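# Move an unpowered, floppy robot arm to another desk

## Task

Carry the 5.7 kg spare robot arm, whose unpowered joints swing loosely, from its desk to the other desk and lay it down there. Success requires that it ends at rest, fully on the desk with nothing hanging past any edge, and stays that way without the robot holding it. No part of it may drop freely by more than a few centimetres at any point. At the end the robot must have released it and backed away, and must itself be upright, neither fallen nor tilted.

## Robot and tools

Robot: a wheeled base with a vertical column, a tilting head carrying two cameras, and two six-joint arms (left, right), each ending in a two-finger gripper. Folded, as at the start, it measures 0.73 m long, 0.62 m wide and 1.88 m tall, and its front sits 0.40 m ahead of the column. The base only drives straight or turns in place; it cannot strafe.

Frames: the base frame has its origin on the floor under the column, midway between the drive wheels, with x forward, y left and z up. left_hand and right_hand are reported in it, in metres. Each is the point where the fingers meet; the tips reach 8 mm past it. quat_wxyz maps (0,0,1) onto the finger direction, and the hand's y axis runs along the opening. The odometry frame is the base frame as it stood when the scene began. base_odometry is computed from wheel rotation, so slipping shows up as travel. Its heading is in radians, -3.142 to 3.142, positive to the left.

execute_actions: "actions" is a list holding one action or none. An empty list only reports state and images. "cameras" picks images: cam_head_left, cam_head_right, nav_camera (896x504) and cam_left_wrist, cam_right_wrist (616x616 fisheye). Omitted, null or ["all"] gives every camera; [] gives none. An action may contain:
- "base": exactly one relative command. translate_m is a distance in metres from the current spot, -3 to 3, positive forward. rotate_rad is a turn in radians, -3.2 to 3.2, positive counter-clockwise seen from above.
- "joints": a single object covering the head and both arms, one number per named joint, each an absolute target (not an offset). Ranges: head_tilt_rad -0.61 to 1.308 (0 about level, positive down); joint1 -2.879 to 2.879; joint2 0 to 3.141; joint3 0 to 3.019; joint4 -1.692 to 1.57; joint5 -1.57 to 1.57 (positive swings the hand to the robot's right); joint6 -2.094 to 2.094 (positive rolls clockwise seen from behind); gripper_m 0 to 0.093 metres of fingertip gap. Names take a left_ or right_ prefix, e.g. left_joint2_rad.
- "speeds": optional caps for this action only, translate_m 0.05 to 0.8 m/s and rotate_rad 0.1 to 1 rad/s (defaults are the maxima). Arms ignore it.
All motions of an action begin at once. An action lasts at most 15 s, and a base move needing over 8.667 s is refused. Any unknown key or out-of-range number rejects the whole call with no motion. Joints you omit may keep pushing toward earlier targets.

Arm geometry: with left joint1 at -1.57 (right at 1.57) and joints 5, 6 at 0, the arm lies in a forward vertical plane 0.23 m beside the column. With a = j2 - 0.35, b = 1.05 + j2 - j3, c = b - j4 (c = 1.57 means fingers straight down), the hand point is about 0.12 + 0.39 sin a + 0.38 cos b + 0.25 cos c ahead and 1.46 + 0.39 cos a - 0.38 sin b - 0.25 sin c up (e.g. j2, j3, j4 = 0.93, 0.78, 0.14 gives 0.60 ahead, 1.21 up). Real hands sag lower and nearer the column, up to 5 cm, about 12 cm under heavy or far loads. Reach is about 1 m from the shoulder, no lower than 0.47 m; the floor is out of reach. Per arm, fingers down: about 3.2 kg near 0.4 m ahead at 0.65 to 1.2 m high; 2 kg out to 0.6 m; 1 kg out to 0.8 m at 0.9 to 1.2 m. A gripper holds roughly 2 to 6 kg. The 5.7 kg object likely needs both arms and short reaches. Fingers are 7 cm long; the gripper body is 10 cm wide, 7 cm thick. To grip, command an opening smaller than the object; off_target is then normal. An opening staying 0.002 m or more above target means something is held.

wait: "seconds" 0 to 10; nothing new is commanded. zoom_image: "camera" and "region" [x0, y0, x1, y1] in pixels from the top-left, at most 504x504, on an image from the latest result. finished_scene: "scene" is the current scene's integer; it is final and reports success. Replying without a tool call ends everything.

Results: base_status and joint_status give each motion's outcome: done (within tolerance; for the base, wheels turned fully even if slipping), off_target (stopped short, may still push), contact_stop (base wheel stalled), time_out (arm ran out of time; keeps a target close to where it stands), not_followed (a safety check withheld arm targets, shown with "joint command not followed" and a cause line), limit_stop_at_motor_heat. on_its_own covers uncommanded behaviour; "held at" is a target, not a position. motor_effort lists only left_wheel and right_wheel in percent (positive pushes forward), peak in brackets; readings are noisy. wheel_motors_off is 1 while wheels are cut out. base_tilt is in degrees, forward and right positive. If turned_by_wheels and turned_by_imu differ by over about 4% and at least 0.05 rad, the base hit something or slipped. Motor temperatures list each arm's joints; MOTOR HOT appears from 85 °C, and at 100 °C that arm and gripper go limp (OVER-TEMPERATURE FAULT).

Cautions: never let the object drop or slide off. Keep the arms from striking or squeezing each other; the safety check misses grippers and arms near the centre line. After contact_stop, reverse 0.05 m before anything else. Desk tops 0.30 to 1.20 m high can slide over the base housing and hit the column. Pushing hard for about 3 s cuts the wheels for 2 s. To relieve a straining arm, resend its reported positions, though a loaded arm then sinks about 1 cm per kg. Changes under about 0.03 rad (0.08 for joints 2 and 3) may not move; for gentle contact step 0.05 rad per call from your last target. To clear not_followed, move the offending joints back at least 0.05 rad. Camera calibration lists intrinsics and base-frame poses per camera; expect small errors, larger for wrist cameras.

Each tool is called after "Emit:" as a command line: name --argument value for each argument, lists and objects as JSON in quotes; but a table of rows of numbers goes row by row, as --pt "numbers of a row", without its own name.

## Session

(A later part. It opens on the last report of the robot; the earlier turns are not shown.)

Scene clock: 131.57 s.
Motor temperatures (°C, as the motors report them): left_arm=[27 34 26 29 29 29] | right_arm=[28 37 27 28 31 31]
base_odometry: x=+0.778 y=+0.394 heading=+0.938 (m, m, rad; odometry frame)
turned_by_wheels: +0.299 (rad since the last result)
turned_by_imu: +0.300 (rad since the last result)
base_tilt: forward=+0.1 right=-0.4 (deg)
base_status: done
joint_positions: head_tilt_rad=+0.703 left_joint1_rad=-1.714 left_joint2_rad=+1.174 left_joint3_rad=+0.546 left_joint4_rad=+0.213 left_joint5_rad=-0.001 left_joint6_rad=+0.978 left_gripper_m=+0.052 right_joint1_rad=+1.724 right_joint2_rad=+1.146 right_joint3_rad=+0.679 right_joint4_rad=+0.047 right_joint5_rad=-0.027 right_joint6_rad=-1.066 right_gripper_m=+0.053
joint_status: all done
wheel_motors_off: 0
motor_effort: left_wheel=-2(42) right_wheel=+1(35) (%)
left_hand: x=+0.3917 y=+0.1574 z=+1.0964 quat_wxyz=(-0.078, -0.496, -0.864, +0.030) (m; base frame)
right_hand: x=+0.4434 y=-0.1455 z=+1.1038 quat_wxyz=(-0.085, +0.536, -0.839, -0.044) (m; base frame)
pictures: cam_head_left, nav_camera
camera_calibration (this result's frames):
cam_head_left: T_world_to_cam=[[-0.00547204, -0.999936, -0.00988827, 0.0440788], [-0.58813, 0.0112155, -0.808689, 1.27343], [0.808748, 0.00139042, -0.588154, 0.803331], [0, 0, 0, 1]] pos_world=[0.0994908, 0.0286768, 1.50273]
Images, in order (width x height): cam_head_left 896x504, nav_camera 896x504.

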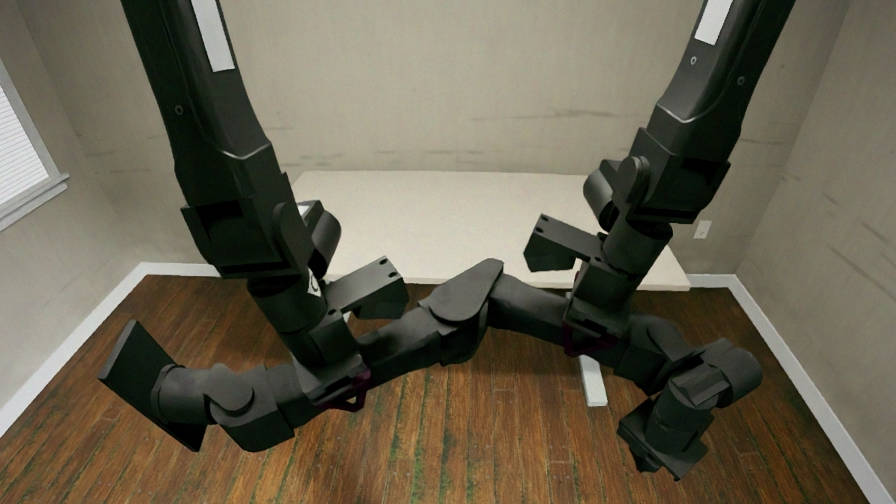

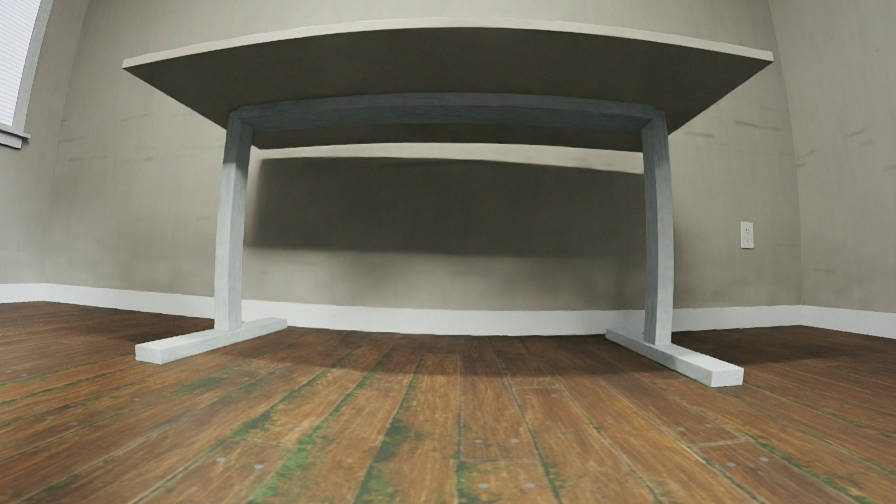

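Emit:
execute_actions --actions '[{"base":{"rotate_rad":-0.05},"speeds":{"rotate_rad":0.3}}]' --cameras '[]'

Emit:
execute_actions --actions '[{"base":{"translate_m":0.8},"speeds":{"translate_m":0.17},"joints":{"head_tilt_rad":1.15}}]' --cameras '["nav_camera","cam_head_left"]'

Emit:
execute_actions --actions '[{"joints":{"left_joint2_rad":1.2,"left_joint3_rad":0.6,"right_joint2_rad":1.17,"right_joint3_rad":0.73}}]' --cameras '["cam_head_left"]'

Emit:
execute_actions --actions '[{"joints":{"left_joint2_rad":1.33,"left_joint3_rad":0.68,"right_joint2_rad":1.3,"right_joint3_rad":0.81}}]' --cameras '["cam_head_left"]'

Scene clock: 138.70 s.
Motor temperatures (°C, as the motors report them): left_arm=[27 34 26 29 29 29] | right_arm=[28 37 27 28 31 31]
base_odometry: x=+0.778 y=+0.394 heading=+0.889 (m, m, rad; odometry frame)
turned_by_wheels: -0.049 (rad since the last result)
turned_by_imu: -0.050 (rad since the last result)
base_tilt: forward=+0.2 right=-0.4 (deg)
base_status: done
joint_positions: head_tilt_rad=+0.703 left_joint1_rad=-1.715 left_joint2_rad=+1.174 left_joint3_rad=+0.546 left_joint4_rad=+0.213 left_joint5_rad=-0.001 left_joint6_rad=+0.978 left_gripper_m=+0.052 right_joint1_rad=+1.724 right_joint2_rad=+1.146 right_joint3_rad=+0.679 right_joint4_rad=+0.047 right_joint5_rad=-0.027 right_joint6_rad=-1.066 right_gripper_m=+0.053
joint_status: not commanded
wheel_motors_off: 0
motor_effort: left_wheel=+2(34) right_wheel=+0(14) (%)
left_hand: x=+0.3917 y=+0.1571 z=+1.0965 quat_wxyz=(-0.078, -0.496, -0.864, +0.031) (m; base frame)
right_hand: x=+0.4434 y=-0.1457 z=+1.1038 quat_wxyz=(-0.085, +0.536, -0.839, -0.044) (m; base frame)
pictures: none
No camera images: the call's "cameras" was empty. Leave "cameras" out to get every camera's image.

Scene clock: 144.20 s.
Motor temperatures (°C, as the motors report them): left_arm=[27 34 26 29 29 29] | right_arm=[28 37 27 28 31 31]
base_odometry: x=+1.282 y=+1.015 heading=+0.890 (m, m, rad; odometry frame)
turned_by_wheels: +0.001 (rad since the last result)
turned_by_imu: -0.001 (rad since the last result)
base_tilt: forward=+0.1 right=-0.5 (deg)
base_status: done
joint_positions: head_tilt_rad=+1.148 left_joint1_rad=-1.715 left_joint2_rad=+1.174 left_joint3_rad=+0.546 left_joint4_rad=+0.213 left_joint5_rad=-0.002 left_joint6_rad=+0.977 left_gripper_m=+0.052 right_joint1_rad=+1.725 right_joint2_rad=+1.146 right_joint3_rad=+0.679 right_joint4_rad=+0.047 right_joint5_rad=-0.026 right_joint6_rad=-1.067 right_gripper_m=+0.053
joint_status: all done
wheel_motors_off: 0
motor_effort: left_wheel=+1(57) right_wheel=-2(40) (%)
left_hand: x=+0.3917 y=+0.1571 z=+1.0965 quat_wxyz=(-0.078, -0.496, -0.864, +0.030) (m; base frame)
right_hand: x=+0.4437 y=-0.1453 z=+1.1040 quat_wxyz=(-0.085, +0.537, -0.838, -0.044) (m; base frame)
pictures: cam_head_left, nav_camera
camera_calibration (this result's frames):
cam_head_left: T_world_to_cam=[[-0.0092002, -0.999936, -0.00656335, 0.0391448], [-0.879292, 0.0112155, -0.476151, 0.775879], [0.476194, 0.00139042, -0.879339, 1.26838], [0, 0, 0, 1]] pos_world=[0.0785876, 0.0286768, 1.48503]
Images, in order (width x height): cam_head_left 896x504, nav_camera 896x504.

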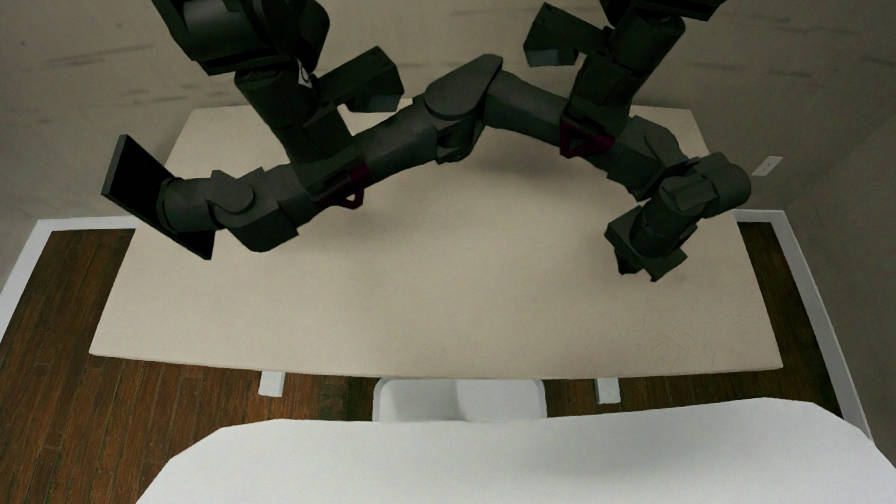

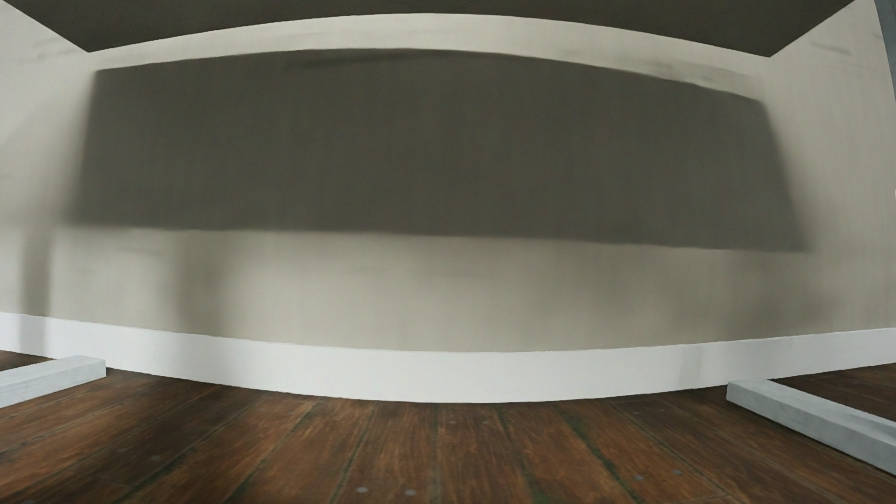

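Scene clock: 145.27 s.
Motor temperatures (°C, as the motors report them): left_arm=[27 34 26 29 29 29] | right_arm=[28 37 27 28 31 31]
base_odometry: x=+1.282 y=+1.015 heading=+0.890 (m, m, rad; odometry frame)
turned_by_wheels: +0.000 (rad since the last result)
turned_by_imu: +0.000 (rad since the last result)
base_tilt: forward=+0.2 right=-0.4 (deg)
base_status: not commanded
joint_positions: head_tilt_rad=+1.148 left_joint1_rad=-1.712 left_joint2_rad=+1.281 left_joint3_rad=+0.615 left_joint4_rad=+0.216 left_joint5_rad=-0.008 left_joint6_rad=+0.973 left_gripper_m=+0.052 right_joint1_rad=+1.712 right_joint2_rad=+1.264 right_joint3_rad=+0.753 right_joint4_rad=+0.052 right_joint5_rad=-0.024 right_joint6_rad=-1.072 right_gripper_m=+0.053
joint_status: all done
wheel_motors_off: 0
motor_effort: left_wheel=+3(4) right_wheel=-3(5) (%)
left_hand: x=+0.3950 y=+0.1556 z=+1.0656 quat_wxyz=(-0.060, -0.495, -0.866, +0.034) (m; base frame)
right_hand: x=+0.4468 y=-0.1473 z=+1.0675 quat_wxyz=(-0.065, +0.538, -0.839, -0.048) (m; base frame)
pictures: cam_head_left
camera_calibration (this result's frames):
cam_head_left: T_world_to_cam=[[-0.00920021, -0.999936, -0.00656333, 0.0391448], [-0.879293, 0.0112155, -0.47615, 0.775877], [0.476193, 0.00139042, -0.87934, 1.26839], [0, 0, 0, 1]] pos_world=[0.0785876, 0.0286768, 1.48503]
Images, in order (width x height): cam_head_left 896x504.

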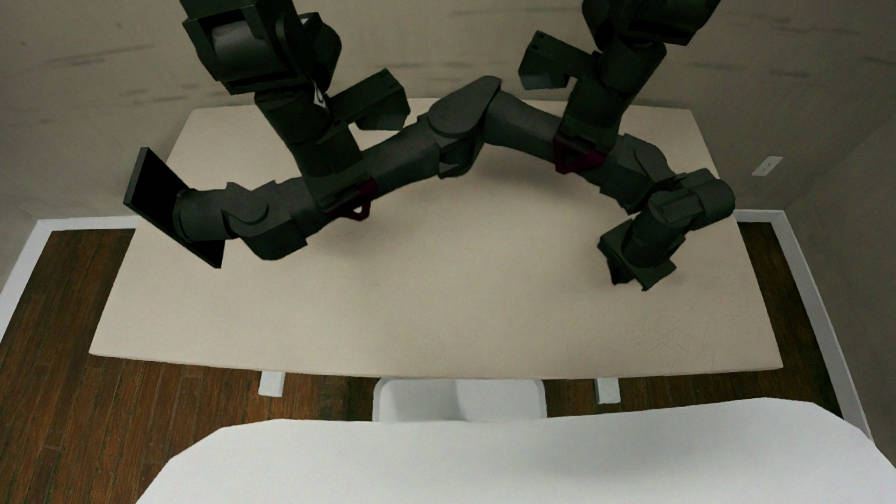

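Scene clock: 146.27 s.
Motor temperatures (°C, as the motors report them): left_arm=[27 34 26 29 29 29] | right_arm=[28 37 27 28 31 31]
base_odometry: x=+1.282 y=+1.015 heading=+0.890 (m, m, rad; odometry frame)
turned_by_wheels: +0.000 (rad since the last result)
turned_by_imu: +0.000 (rad since the last result)
base_tilt: forward=+0.2 right=-0.3 (deg)
base_status: not commanded
joint_positions: head_tilt_rad=+1.148 left_joint1_rad=-1.704 left_joint2_rad=+1.411 left_joint3_rad=+0.702 left_joint4_rad=+0.225 left_joint5_rad=-0.007 left_joint6_rad=+0.971 left_gripper_m=+0.052 right_joint1_rad=+1.701 right_joint2_rad=+1.397 right_joint3_rad=+0.841 right_joint4_rad=+0.058 right_joint5_rad=-0.018 right_joint6_rad=-1.077 right_gripper_m=+0.053
joint_status: all done
wheel_motors_off: 0
motor_effort: left_wheel=+4(5) right_wheel=-2(5) (%)
left_hand: x=+0.3975 y=+0.1544 z=+1.0257 quat_wxyz=(-0.043, -0.494, -0.867, +0.039) (m; base frame)
right_hand: x=+0.4489 y=-0.1491 z=+1.0242 quat_wxyz=(-0.044, +0.539, -0.840, -0.050) (m; base frame)
pictures: cam_head_left
camera_calibration (this result's frames):
cam_head_left: T_world_to_cam=[[-0.00920022, -0.999936, -0.00656331, 0.0391448], [-0.879294, 0.0112155, -0.476148, 0.775874], [0.476191, 0.00139042, -0.879341, 1.26839], [0, 0, 0, 1]] pos_world=[0.0785874, 0.0286768, 1.48503]
Images, in order (width x height): cam_head_left 896x504.

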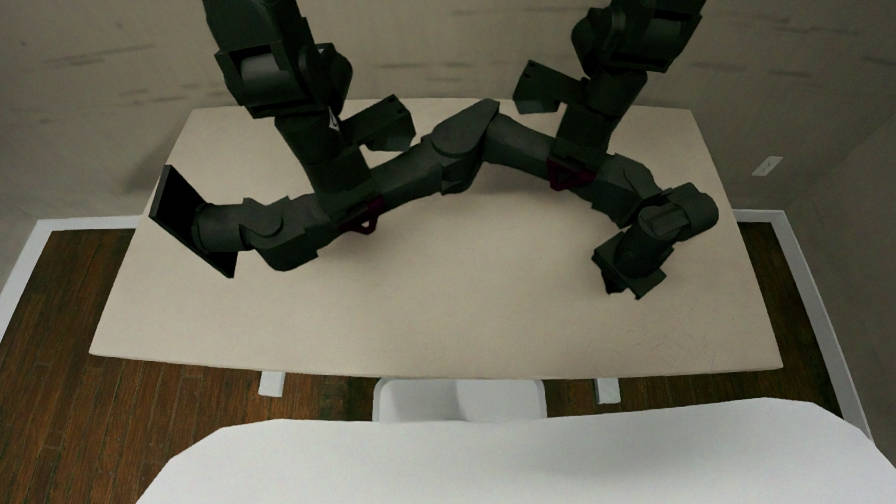

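Emit:
execute_actions --actions '[{"joints":{"left_joint2_rad":1.44,"left_joint3_rad":0.76,"right_joint2_rad":1.41,"right_joint3_rad":0.9}}]' --cameras '["cam_head_left"]'

Emit:
execute_actions --actions '[{"joints":{"left_joint2_rad":1.53,"left_joint3_rad":0.84,"right_joint2_rad":1.5,"right_joint3_rad":0.98}}]' --cameras '["cam_head_left"]'

Emit:
zoom_image --camera "cam_head_left" --region '[520,140,800,380]'

Scene clock: 152.33 s.
Motor temperatures (°C, as the motors report them): left_arm=[27 34 27 29 29 29] | right_arm=[28 38 27 28 31 31]
base_odometry: x=+1.282 y=+1.015 heading=+0.890 (m, m, rad; odometry frame)
turned_by_wheels: +0.000 (rad since the last result)
turned_by_imu: +0.000 (rad since the last result)
base_tilt: forward=+0.2 right=-0.4 (deg)
base_status: not commanded
joint_positions: head_tilt_rad=+1.148 left_joint1_rad=-1.697 left_joint2_rad=+1.517 left_joint3_rad=+0.788 left_joint4_rad=+0.229 left_joint5_rad=-0.011 left_joint6_rad=+0.968 left_gripper_m=+0.052 right_joint1_rad=+1.694 right_joint2_rad=+1.511 right_joint3_rad=+0.936 right_joint4_rad=+0.057 right_joint5_rad=-0.015 right_joint6_rad=-1.085 right_gripper_m=+0.053
joint_status: all done
wheel_motors_off: 0
motor_effort: left_wheel=+4(5) right_wheel=-3(5) (%)
left_hand: x=+0.4039 y=+0.1544 z=+0.9902 quat_wxyz=(-0.034, -0.492, -0.869, +0.039) (m; base frame)
right_hand: x=+0.4569 y=-0.1488 z=+0.9851 quat_wxyz=(-0.034, +0.541, -0.838, -0.051) (m; base frame)
pictures: cam_head_left
camera_calibration (this result's frames):
cam_head_left: T_world_to_cam=[[-0.00920023, -0.999936, -0.0065633, 0.0391447], [-0.879294, 0.0112155, -0.476147, 0.775873], [0.47619, 0.00139042, -0.879341, 1.26839], [0, 0, 0, 1]] pos_world=[0.0785874, 0.0286768, 1.48503]
Images, in order (width x height): cam_head_left 896x504.

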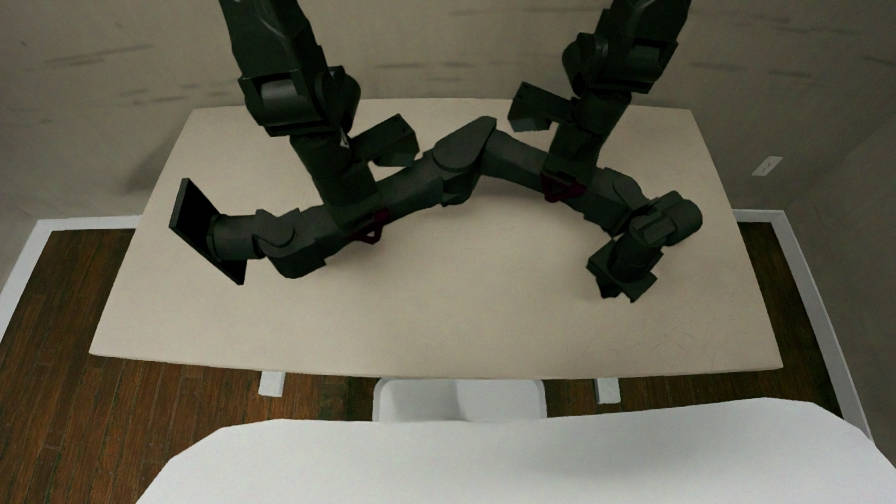

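Scene clock: 153.20 s.
Motor temperatures (°C, as the motors report them): left_arm=[27 34 27 29 29 29] | right_arm=[28 38 27 28 31 31]
base_odometry: x=+1.282 y=+1.015 heading=+0.890 (m, m, rad; odometry frame)
turned_by_wheels: +0.000 (rad since the last result)
turned_by_imu: +0.000 (rad since the last result)
base_tilt: forward=+0.1 right=-0.4 (deg)
base_status: not commanded
joint_positions: head_tilt_rad=+1.148 left_joint1_rad=-1.693 left_joint2_rad=+1.607 left_joint3_rad=+0.867 left_joint4_rad=+0.229 left_joint5_rad=-0.011 left_joint6_rad=+0.967 left_gripper_m=+0.052 right_joint1_rad=+1.688 right_joint2_rad=+1.602 right_joint3_rad=+1.017 right_joint4_rad=+0.056 right_joint5_rad=-0.010 right_joint6_rad=-1.090 right_gripper_m=+0.053
joint_status: all done
wheel_motors_off: 0
motor_effort: left_wheel=+4(5) right_wheel=-3(4) (%)
left_hand: x=+0.4092 y=+0.1533 z=+0.9583 quat_wxyz=(-0.028, -0.491, -0.870, +0.039) (m; base frame)
right_hand: x=+0.4627 y=-0.1497 z=+0.9522 quat_wxyz=(-0.027, +0.543, -0.838, -0.049) (m; base frame)
pictures: cam_head_left
camera_calibration (this result's frames):
cam_head_left: T_world_to_cam=[[-0.00920023, -0.999936, -0.0065633, 0.0391447], [-0.879294, 0.0112155, -0.476147, 0.775873], [0.47619, 0.00139042, -0.879341, 1.26839], [0, 0, 0, 1]] pos_world=[0.0785874, 0.0286768, 1.48503]
Images, in order (width x height): cam_head_left 896x504.

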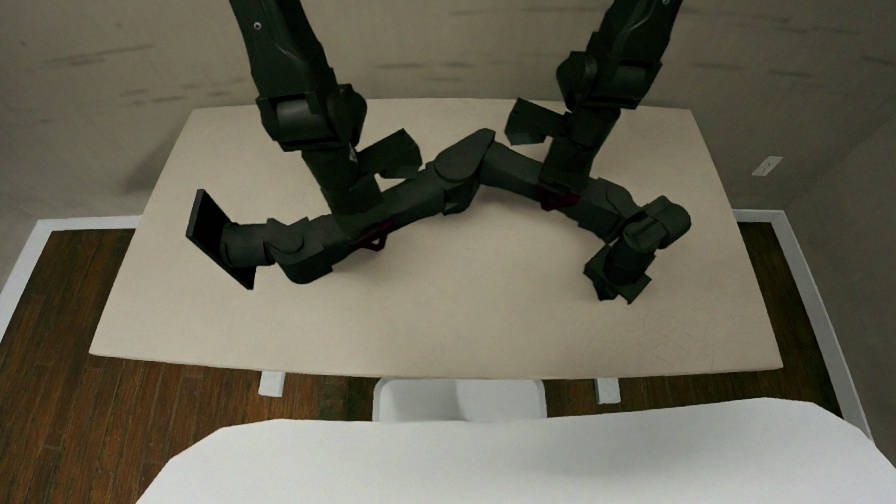

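Region (520, 140, 800, 380) of cam_head_left's 896x504 image, scaled by 1.800, with more detail than that image has; it fills the top 432 rows of this view, and the rest is white.

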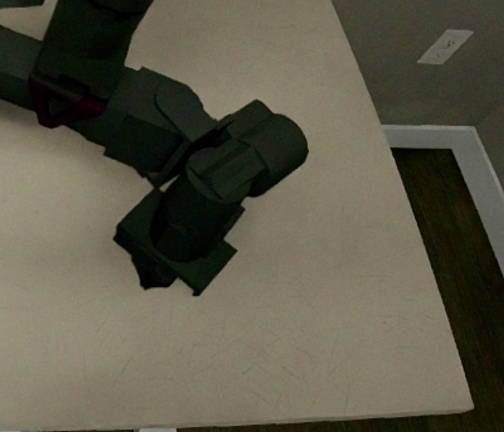

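Emit:
execute_actions --actions '[{"base":{"translate_m":0.04},"speeds":{"translate_m":0.05},"joints":{"left_joint2_rad":1.62,"left_joint3_rad":0.94,"right_joint2_rad":1.59,"right_joint3_rad":1.08}}]' --cameras '["cam_head_left"]'

Emit:
zoom_image --camera "cam_head_left" --region '[520,140,800,380]'

Scene clock: 158.77 s.
Motor temperatures (°C, as the motors report them): left_arm=[27 35 27 29 29 29] | right_arm=[28 38 27 28 30 31]
base_odometry: x=+1.307 y=+1.047 heading=+0.891 (m, m, rad; odometry frame)
turned_by_wheels: +0.001 (rad since the last result)
turned_by_imu: +0.000 (rad since the last result)
base_tilt: forward=+0.1 right=-0.3 (deg)
base_status: done
joint_positions: head_tilt_rad=+1.149 left_joint1_rad=-1.688 left_joint2_rad=+1.705 left_joint3_rad=+0.968 left_joint4_rad=+0.229 left_joint5_rad=-0.013 left_joint6_rad=+0.967 left_gripper_m=+0.052 right_joint1_rad=+1.681 right_joint2_rad=+1.702 right_joint3_rad=+1.120 right_joint4_rad=+0.054 right_joint5_rad=-0.006 right_joint6_rad=-1.096 right_gripper_m=+0.053
joint_status: all done
wheel_motors_off: 0
motor_effort: left_wheel=+1(37) right_wheel=-1(31) (%)
left_hand: x=+0.4208 y=+0.1520 z=+0.9217 quat_wxyz=(-0.028, -0.490, -0.871, +0.036) (m; base frame)
right_hand: x=+0.4746 y=-0.1508 z=+0.9148 quat_wxyz=(-0.025, +0.544, -0.838, -0.044) (m; base frame)
pictures: cam_head_left
camera_calibration (this result's frames):
cam_head_left: T_world_to_cam=[[-0.00920599, -0.999936, -0.00655521, 0.0391326], [-0.879713, 0.0112155, -0.475374, 0.774703], [0.475417, 0.00139042, -0.87976, 1.26907], [0, 0, 0, 1]] pos_world=[0.0785391, 0.0286768, 1.48501]
Images, in order (width x height): cam_head_left 896x504.

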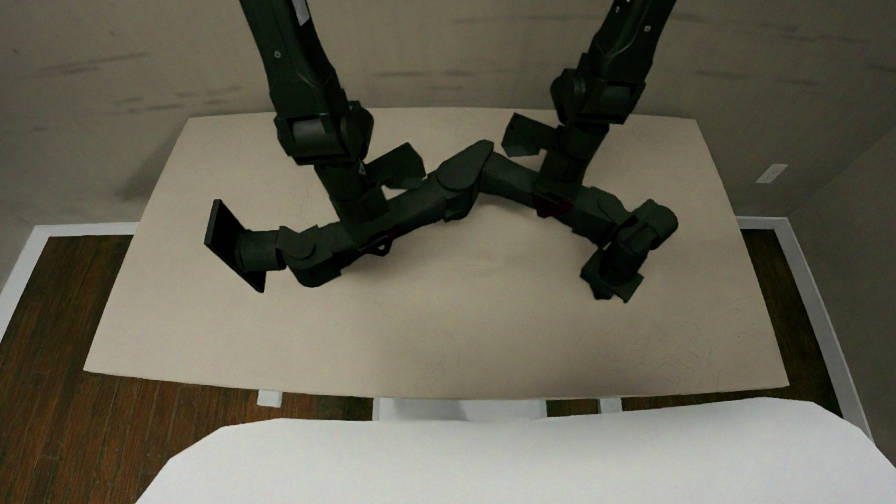

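Region (520, 140, 800, 380) of cam_head_left's 896x504 image, scaled by 1.800, with more detail than that image has; it fills the top 432 rows of this view, and the rest is white.

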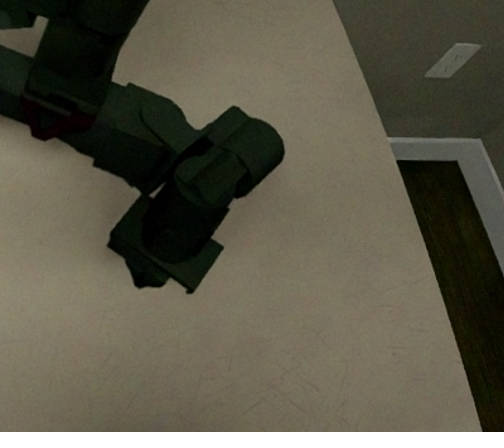

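Emit:
execute_actions --actions '[{"joints":{"left_joint2_rad":1.7,"left_joint3_rad":1.03,"right_joint2_rad":1.67,"right_joint3_rad":1.17}}]' --cameras '["cam_head_left"]'

Emit:
execute_actions --actions '[{"joints":{"left_joint2_rad":1.78,"left_joint3_rad":1.12,"right_joint2_rad":1.75,"right_joint3_rad":1.27}}]' --cameras '["cam_head_left"]'

Emit:
zoom_image --camera "cam_head_left" --region '[520,140,800,380]'

Scene clock: 164.77 s.
Motor temperatures (°C, as the motors report them): left_arm=[27 35 27 29 29 29] | right_arm=[28 39 27 28 30 31]
base_odometry: x=+1.307 y=+1.047 heading=+0.891 (m, m, rad; odometry frame)
turned_by_wheels: +0.000 (rad since the last result)
turned_by_imu: +0.000 (rad since the last result)
base_tilt: forward=+0.2 right=-0.3 (deg)
base_status: not commanded
joint_positions: head_tilt_rad=+1.149 left_joint1_rad=-1.681 left_joint2_rad=+1.783 left_joint3_rad=+1.053 left_joint4_rad=+0.228 left_joint5_rad=+0.000 left_joint6_rad=+0.958 left_gripper_m=+0.052 right_joint1_rad=+1.678 right_joint2_rad=+1.752 right_joint3_rad=+1.189 right_joint4_rad=+0.049 right_joint5_rad=+0.001 right_joint6_rad=-1.111 right_gripper_m=+0.053
joint_status: all done
wheel_motors_off: 0
motor_effort: left_wheel=+2(3) right_wheel=-2(4) (%)
left_hand: x=+0.4305 y=+0.1507 z=+0.8916 quat_wxyz=(-0.032, -0.484, -0.874, +0.038) (m; base frame)
right_hand: x=+0.4882 y=-0.1515 z=+0.8951 quat_wxyz=(-0.028, +0.549, -0.834, -0.037) (m; base frame)
pictures: cam_head_left
camera_calibration (this result's frames):
cam_head_left: T_world_to_cam=[[-0.00920599, -0.999936, -0.00655521, 0.0391326], [-0.879713, 0.0112155, -0.475373, 0.774703], [0.475417, 0.00139042, -0.87976, 1.26907], [0, 0, 0, 1]] pos_world=[0.078539, 0.0286768, 1.48501]
Images, in order (width x height): cam_head_left 896x504.

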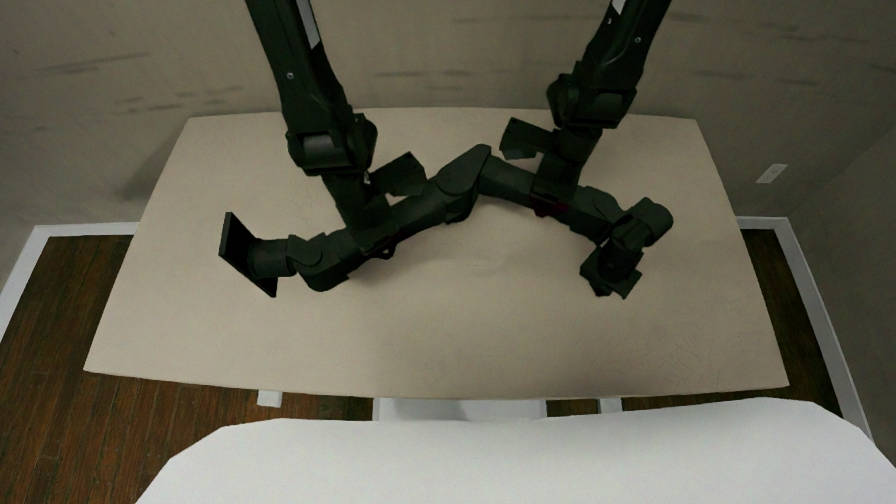

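Scene clock: 165.67 s.
Motor temperatures (°C, as the motors report them): left_arm=[27 35 27 29 29 29] | right_arm=[28 39 27 28 30 31]
base_odometry: x=+1.307 y=+1.047 heading=+0.891 (m, m, rad; odometry frame)
turned_by_wheels: +0.000 (rad since the last result)
turned_by_imu: +0.000 (rad since the last result)
base_tilt: forward=+0.1 right=-0.4 (deg)
base_status: not commanded
joint_positions: head_tilt_rad=+1.149 left_joint1_rad=-1.674 left_joint2_rad=+1.867 left_joint3_rad=+1.153 left_joint4_rad=+0.221 left_joint5_rad=+0.001 left_joint6_rad=+0.906 left_gripper_m=+0.052 right_joint1_rad=+1.682 right_joint2_rad=+1.788 right_joint3_rad=+1.273 right_joint4_rad=+0.033 right_joint5_rad=-0.001 right_joint6_rad=-1.161 right_gripper_m=+0.053
joint_status: all done
wheel_motors_off: 0
motor_effort: left_wheel=+2(3) right_wheel=-3(4) (%)
left_hand: x=+0.4415 y=+0.1518 z=+0.8579 quat_wxyz=(-0.034, -0.460, -0.887, +0.034) (m; base frame)
right_hand: x=+0.5168 y=-0.1453 z=+0.8818 quat_wxyz=(-0.044, +0.570, -0.820, -0.030) (m; base frame)
pictures: cam_head_left
camera_calibration (this result's frames):
cam_head_left: T_world_to_cam=[[-0.00920599, -0.999936, -0.00655521, 0.0391326], [-0.879713, 0.0112155, -0.475373, 0.774703], [0.475417, 0.00139042, -0.87976, 1.26907], [0, 0, 0, 1]] pos_world=[0.078539, 0.0286768, 1.48501]
Images, in order (width x height): cam_head_left 896x504.

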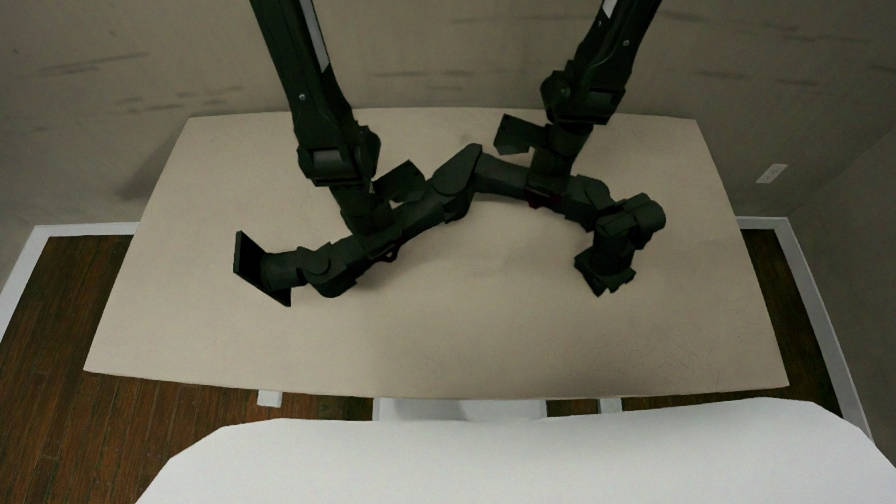

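Region (520, 140, 800, 380) of cam_head_left's 896x504 image, scaled by 1.800, with more detail than that image has; it fills the top 432 rows of this view, and the rest is white.

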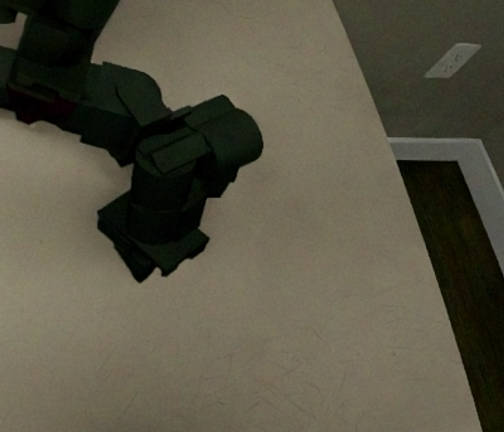

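Emit:
execute_actions --actions '[{"joints":{"left_joint2_rad":1.84,"left_joint3_rad":1.19,"right_joint2_rad":1.81,"right_joint3_rad":1.39,"right_joint4_rad":-0.08,"right_joint6_rad":-1.28}}]' --cameras '["cam_head_left"]'

Emit:
zoom_image --camera "cam_head_left" --region '[520,140,800,380]'

Scene clock: 173.00 s.
Motor temperatures (°C, as the motors report them): left_arm=[27 35 27 29 29 29] | right_arm=[28 39 27 28 30 31]
base_odometry: x=+1.307 y=+1.047 heading=+0.891 (m, m, rad; odometry frame)
turned_by_wheels: +0.000 (rad since the last result)
turned_by_imu: +0.000 (rad since the last result)
base_tilt: forward=+0.1 right=-0.4 (deg)
base_status: not commanded
joint_positions: head_tilt_rad=+1.149 left_joint1_rad=-1.672 left_joint2_rad=+1.931 left_joint3_rad=+1.218 left_joint4_rad=+0.221 left_joint5_rad=-0.018 left_joint6_rad=+0.866 left_gripper_m=+0.052 right_joint1_rad=+1.683 right_joint2_rad=+1.883 right_joint3_rad=+1.412 right_joint4_rad=-0.042 right_joint5_rad=-0.009 right_joint6_rad=-1.207 right_gripper_m=+0.053
joint_status: right_joint6_rad time_out (moved -0.046 of -0.119); the others done
wheel_motors_off: 0
on_its_own: right_joint6_rad reads -1.207 and still pushes toward -1.280 since a time_out
motor_effort: left_wheel=+2(3) right_wheel=-3(5) (%)
left_hand: x=+0.4429 y=+0.1544 z=+0.8330 quat_wxyz=(-0.029, -0.441, -0.897, +0.025) (m; base frame)
right_hand: x=+0.5286 y=-0.1391 z=+0.8463 quat_wxyz=(-0.034, +0.589, -0.806, -0.041) (m; base frame)
pictures: cam_head_left
camera_calibration (this result's frames):
cam_head_left: T_world_to_cam=[[-0.009206, -0.999936, -0.00655521, 0.0391326], [-0.879713, 0.0112155, -0.475373, 0.774703], [0.475416, 0.00139042, -0.87976, 1.26907], [0, 0, 0, 1]] pos_world=[0.078539, 0.0286768, 1.48501]
Images, in order (width x height): cam_head_left 896x504.

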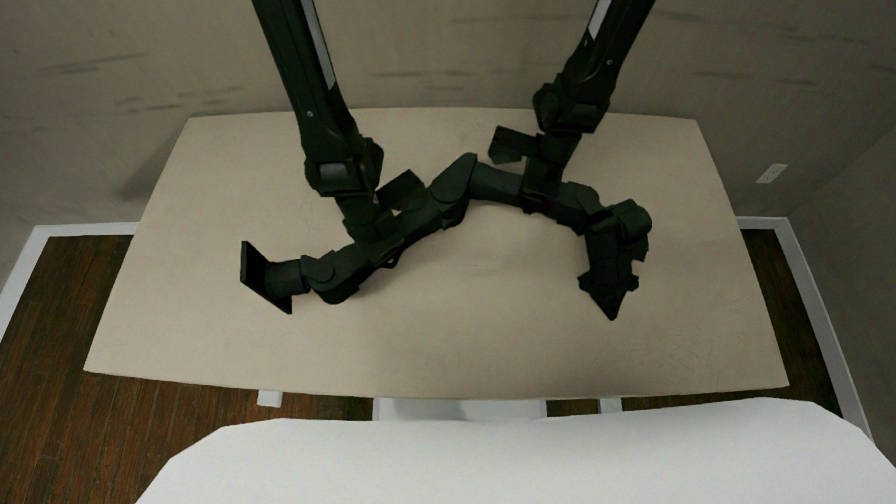

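Region (520, 140, 800, 380) of cam_head_left's 896x504 image, scaled by 1.800, with more detail than that image has; it fills the top 432 rows of this view, and the rest is white.

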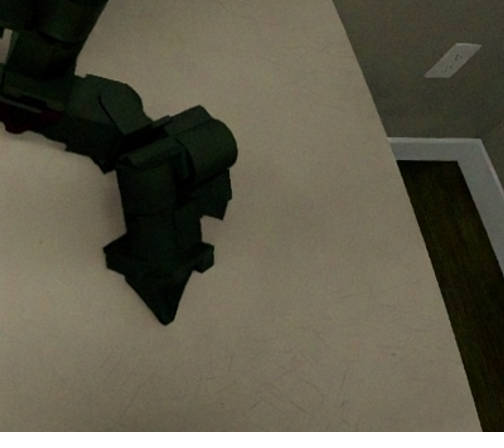

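Emit:
execute_actions --actions '[{"joints":{"left_joint2_rad":1.93,"left_joint3_rad":1.28,"right_joint2_rad":1.91,"right_joint3_rad":1.49,"right_joint6_rad":-1.21}}]' --cameras '["cam_head_left"]'

Emit:
execute_actions --actions '[{"joints":{"left_joint2_rad":2.0,"left_joint3_rad":1.35,"right_joint2_rad":2.0,"right_joint3_rad":1.58}}]' --cameras '["cam_head_left"]'

Scene clock: 177.03 s.
Motor temperatures (°C, as the motors report them): left_arm=[27 36 27 29 29 29] | right_arm=[28 39 27 28 30 30]
base_odometry: x=+1.307 y=+1.047 heading=+0.891 (m, m, rad; odometry frame)
turned_by_wheels: +0.000 (rad since the last result)
turned_by_imu: +0.000 (rad since the last result)
base_tilt: forward=+0.1 right=-0.4 (deg)
base_status: not commanded
joint_positions: head_tilt_rad=+1.149 left_joint1_rad=-1.665 left_joint2_rad=+2.022 left_joint3_rad=+1.307 left_joint4_rad=+0.216 left_joint5_rad=-0.019 left_joint6_rad=+0.887 left_gripper_m=+0.052 right_joint1_rad=+1.679 right_joint2_rad=+1.989 right_joint3_rad=+1.503 right_joint4_rad=-0.046 right_joint5_rad=-0.005 right_joint6_rad=-1.184 right_gripper_m=+0.053
joint_status: all done
wheel_motors_off: 0
motor_effort: left_wheel=+3(4) right_wheel=-3(5) (%)
left_hand: x=+0.4385 y=+0.1567 z=+0.7978 quat_wxyz=(-0.025, -0.450, -0.893, +0.023) (m; base frame)
right_hand: x=+0.5179 y=-0.1394 z=+0.8051 quat_wxyz=(-0.024, +0.580, -0.813, -0.043) (m; base frame)
pictures: cam_head_left
camera_calibration (this result's frames):
cam_head_left: T_world_to_cam=[[-0.00920599, -0.999936, -0.00655521, 0.0391326], [-0.879713, 0.0112155, -0.475373, 0.774703], [0.475417, 0.00139042, -0.87976, 1.26907], [0, 0, 0, 1]] pos_world=[0.0785391, 0.0286768, 1.48501]
Images, in order (width x height): cam_head_left 896x504.

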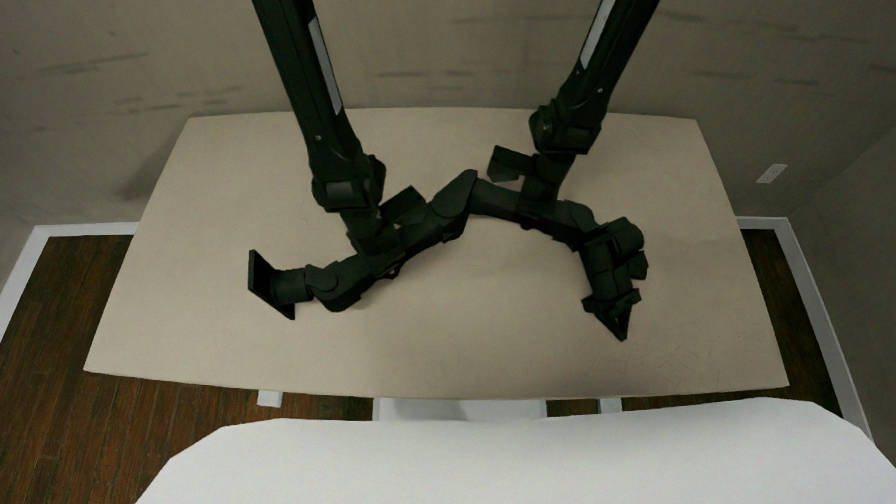

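Scene clock: 177.83 s.
Motor temperatures (°C, as the motors report them): left_arm=[27 36 27 29 29 29] | right_arm=[28 39 27 28 30 30]
base_odometry: x=+1.307 y=+1.047 heading=+0.891 (m, m, rad; odometry frame)
turned_by_wheels: +0.000 (rad since the last result)
turned_by_imu: +0.000 (rad since the last result)
base_tilt: forward=+0.2 right=-0.4 (deg)
base_status: not commanded
joint_positions: head_tilt_rad=+1.149 left_joint1_rad=-1.665 left_joint2_rad=+2.049 left_joint3_rad=+1.351 left_joint4_rad=+0.206 left_joint5_rad=-0.031 left_joint6_rad=+0.883 left_gripper_m=+0.052 right_joint1_rad=+1.677 right_joint2_rad=+2.057 right_joint3_rad=+1.595 right_joint4_rad=-0.065 right_joint5_rad=-0.009 right_joint6_rad=-1.186 right_gripper_m=+0.053
joint_status: all done
wheel_motors_off: 0
motor_effort: left_wheel=+3(3) right_wheel=-3(3) (%)
left_hand: x=+0.4451 y=+0.1575 z=+0.7862 quat_wxyz=(-0.026, -0.448, -0.894, +0.017) (m; base frame)
right_hand: x=+0.5250 y=-0.1381 z=+0.7792 quat_wxyz=(-0.026, +0.580, -0.813, -0.043) (m; base frame)
pictures: cam_head_left
camera_calibration (this result's frames):
cam_head_left: T_world_to_cam=[[-0.00920599, -0.999936, -0.00655521, 0.0391326], [-0.879713, 0.0112155, -0.475373, 0.774703], [0.475417, 0.00139042, -0.87976, 1.26907], [0, 0, 0, 1]] pos_world=[0.078539, 0.0286768, 1.48501]
Images, in order (width x height): cam_head_left 896x504.

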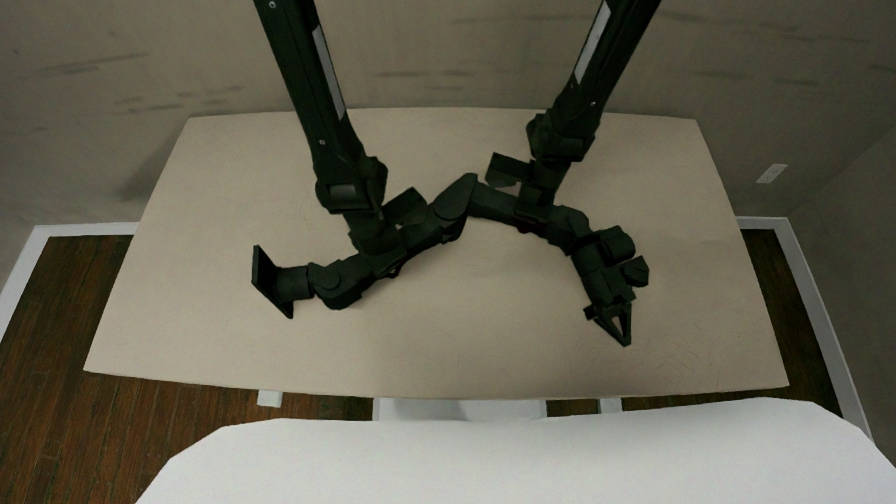

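Emit:
execute_actions --actions '[{"joints":{"left_joint2_rad":2.05,"left_joint3_rad":1.38,"right_joint2_rad":2.07,"right_joint3_rad":1.65}}]' --cameras '[]'

Emit:
execute_actions --actions '[{"joints":{"left_gripper_m":0.065,"right_gripper_m":0.065}}]' --cameras '["cam_head_left","cam_left_wrist","cam_right_wrist"]'

Scene clock: 181.30 s.
Motor temperatures (°C, as the motors report them): left_arm=[27 35 27 29 29 29] | right_arm=[28 39 27 28 30 30]
base_odometry: x=+1.307 y=+1.047 heading=+0.891 (m, m, rad; odometry frame)
turned_by_wheels: +0.000 (rad since the last result)
turned_by_imu: +0.000 (rad since the last result)
base_tilt: forward=+0.1 right=-0.4 (deg)
base_status: not commanded
joint_positions: head_tilt_rad=+1.149 left_joint1_rad=-1.665 left_joint2_rad=+2.073 left_joint3_rad=+1.381 left_joint4_rad=+0.206 left_joint5_rad=-0.021 left_joint6_rad=+0.886 left_gripper_m=+0.052 right_joint1_rad=+1.674 right_joint2_rad=+2.107 right_joint3_rad=+1.654 right_joint4_rad=-0.071 right_joint5_rad=-0.006 right_joint6_rad=-1.184 right_gripper_m=+0.053
joint_status: all done
wheel_motors_off: 0
motor_effort: left_wheel=+2(3) right_wheel=-3(4) (%)
left_hand: x=+0.4476 y=+0.1555 z=+0.7770 quat_wxyz=(-0.030, -0.449, -0.893, +0.019) (m; base frame)
right_hand: x=+0.5259 y=-0.1390 z=+0.7603 quat_wxyz=(-0.026, +0.579, -0.814, -0.040) (m; base frame)
pictures: none
No camera images: the call's "cameras" was empty. Leave "cameras" out to get every camera's image.

Scene clock: 182.13 s.
Motor temperatures (°C, as the motors report them): left_arm=[27 35 27 29 29 29] | right_arm=[28 39 27 28 30 30]
base_odometry: x=+1.307 y=+1.047 heading=+0.891 (m, m, rad; odometry frame)
turned_by_wheels: +0.000 (rad since the last result)
turned_by_imu: +0.000 (rad since the last result)
base_tilt: forward=+0.1 right=-0.2 (deg)
base_status: not commanded
joint_positions: head_tilt_rad=+1.149 left_joint1_rad=-1.665 left_joint2_rad=+2.068 left_joint3_rad=+1.381 left_joint4_rad=+0.206 left_joint5_rad=-0.003 left_joint6_rad=+0.912 left_gripper_m=+0.065 right_joint1_rad=+1.674 right_joint2_rad=+2.094 right_joint3_rad=+1.651 right_joint4_rad=-0.074 right_joint5_rad=-0.003 right_joint6_rad=-1.199 right_gripper_m=+0.065
joint_status: all done
wheel_motors_off: 0
motor_effort: left_wheel=+3(3) right_wheel=-2(4) (%)
left_hand: x=+0.4509 y=+0.1521 z=+0.7789 quat_wxyz=(-0.037, -0.460, -0.887, +0.026) (m; base frame)
right_hand: x=+0.5323 y=-0.1397 z=+0.7656 quat_wxyz=(-0.028, +0.584, -0.810, -0.036) (m; base frame)
pictures: cam_head_left, cam_left_wrist, cam_right_wrist
camera_calibration (this result's frames):
cam_head_left: T_world_to_cam=[[-0.009206, -0.999936, -0.00655521, 0.0391326], [-0.879713, 0.0112155, -0.475373, 0.774703], [0.475416, 0.00139042, -0.87976, 1.26907], [0, 0, 0, 1]] pos_world=[0.078539, 0.0286768, 1.48501]
cam_left_wrist: T_world_to_cam=[[-0.819782, -0.572628, 0.00743473, 0.448405], [-0.488472, 0.705962, 0.512848, -0.285216], [-0.29892, 0.416791, -0.858447, 0.862614], [0, 0, 0, 1]] pos_world=[0.486126, 0.0985908, 0.883447]
cam_right_wrist: T_world_to_cam=[[0.949131, -0.313762, -0.0265208, -0.526386], [-0.255186, -0.815807, 0.518979, -0.374964], [-0.184472, -0.485812, -0.854375, 0.805539], [0, 0, 0, 1]] pos_world=[0.552523, -0.0797174, 0.868871]
Images, in order (width x height): cam_head_left 896x504, cam_left_wrist 616x616, cam_right_wrist 616x616.

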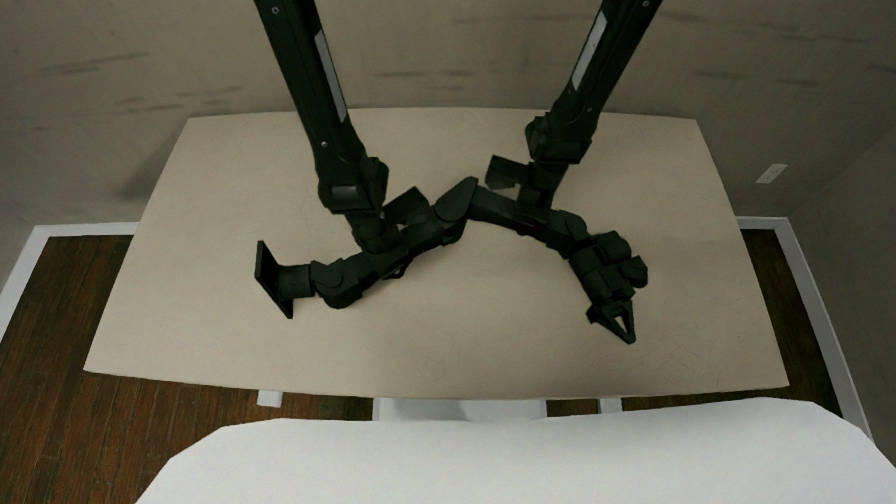

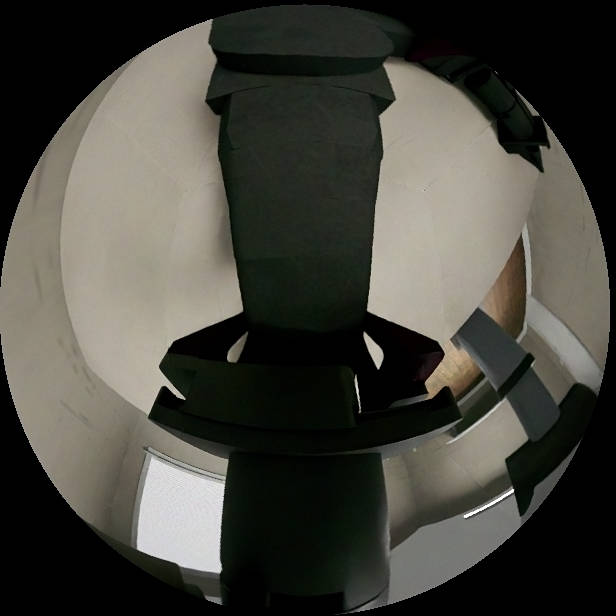

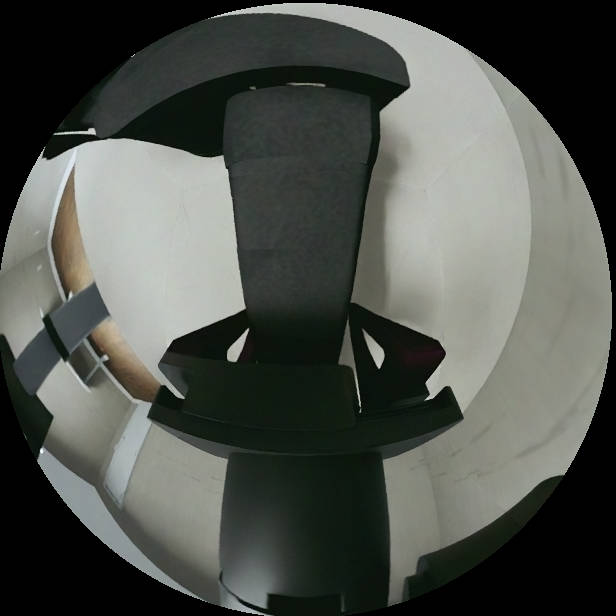

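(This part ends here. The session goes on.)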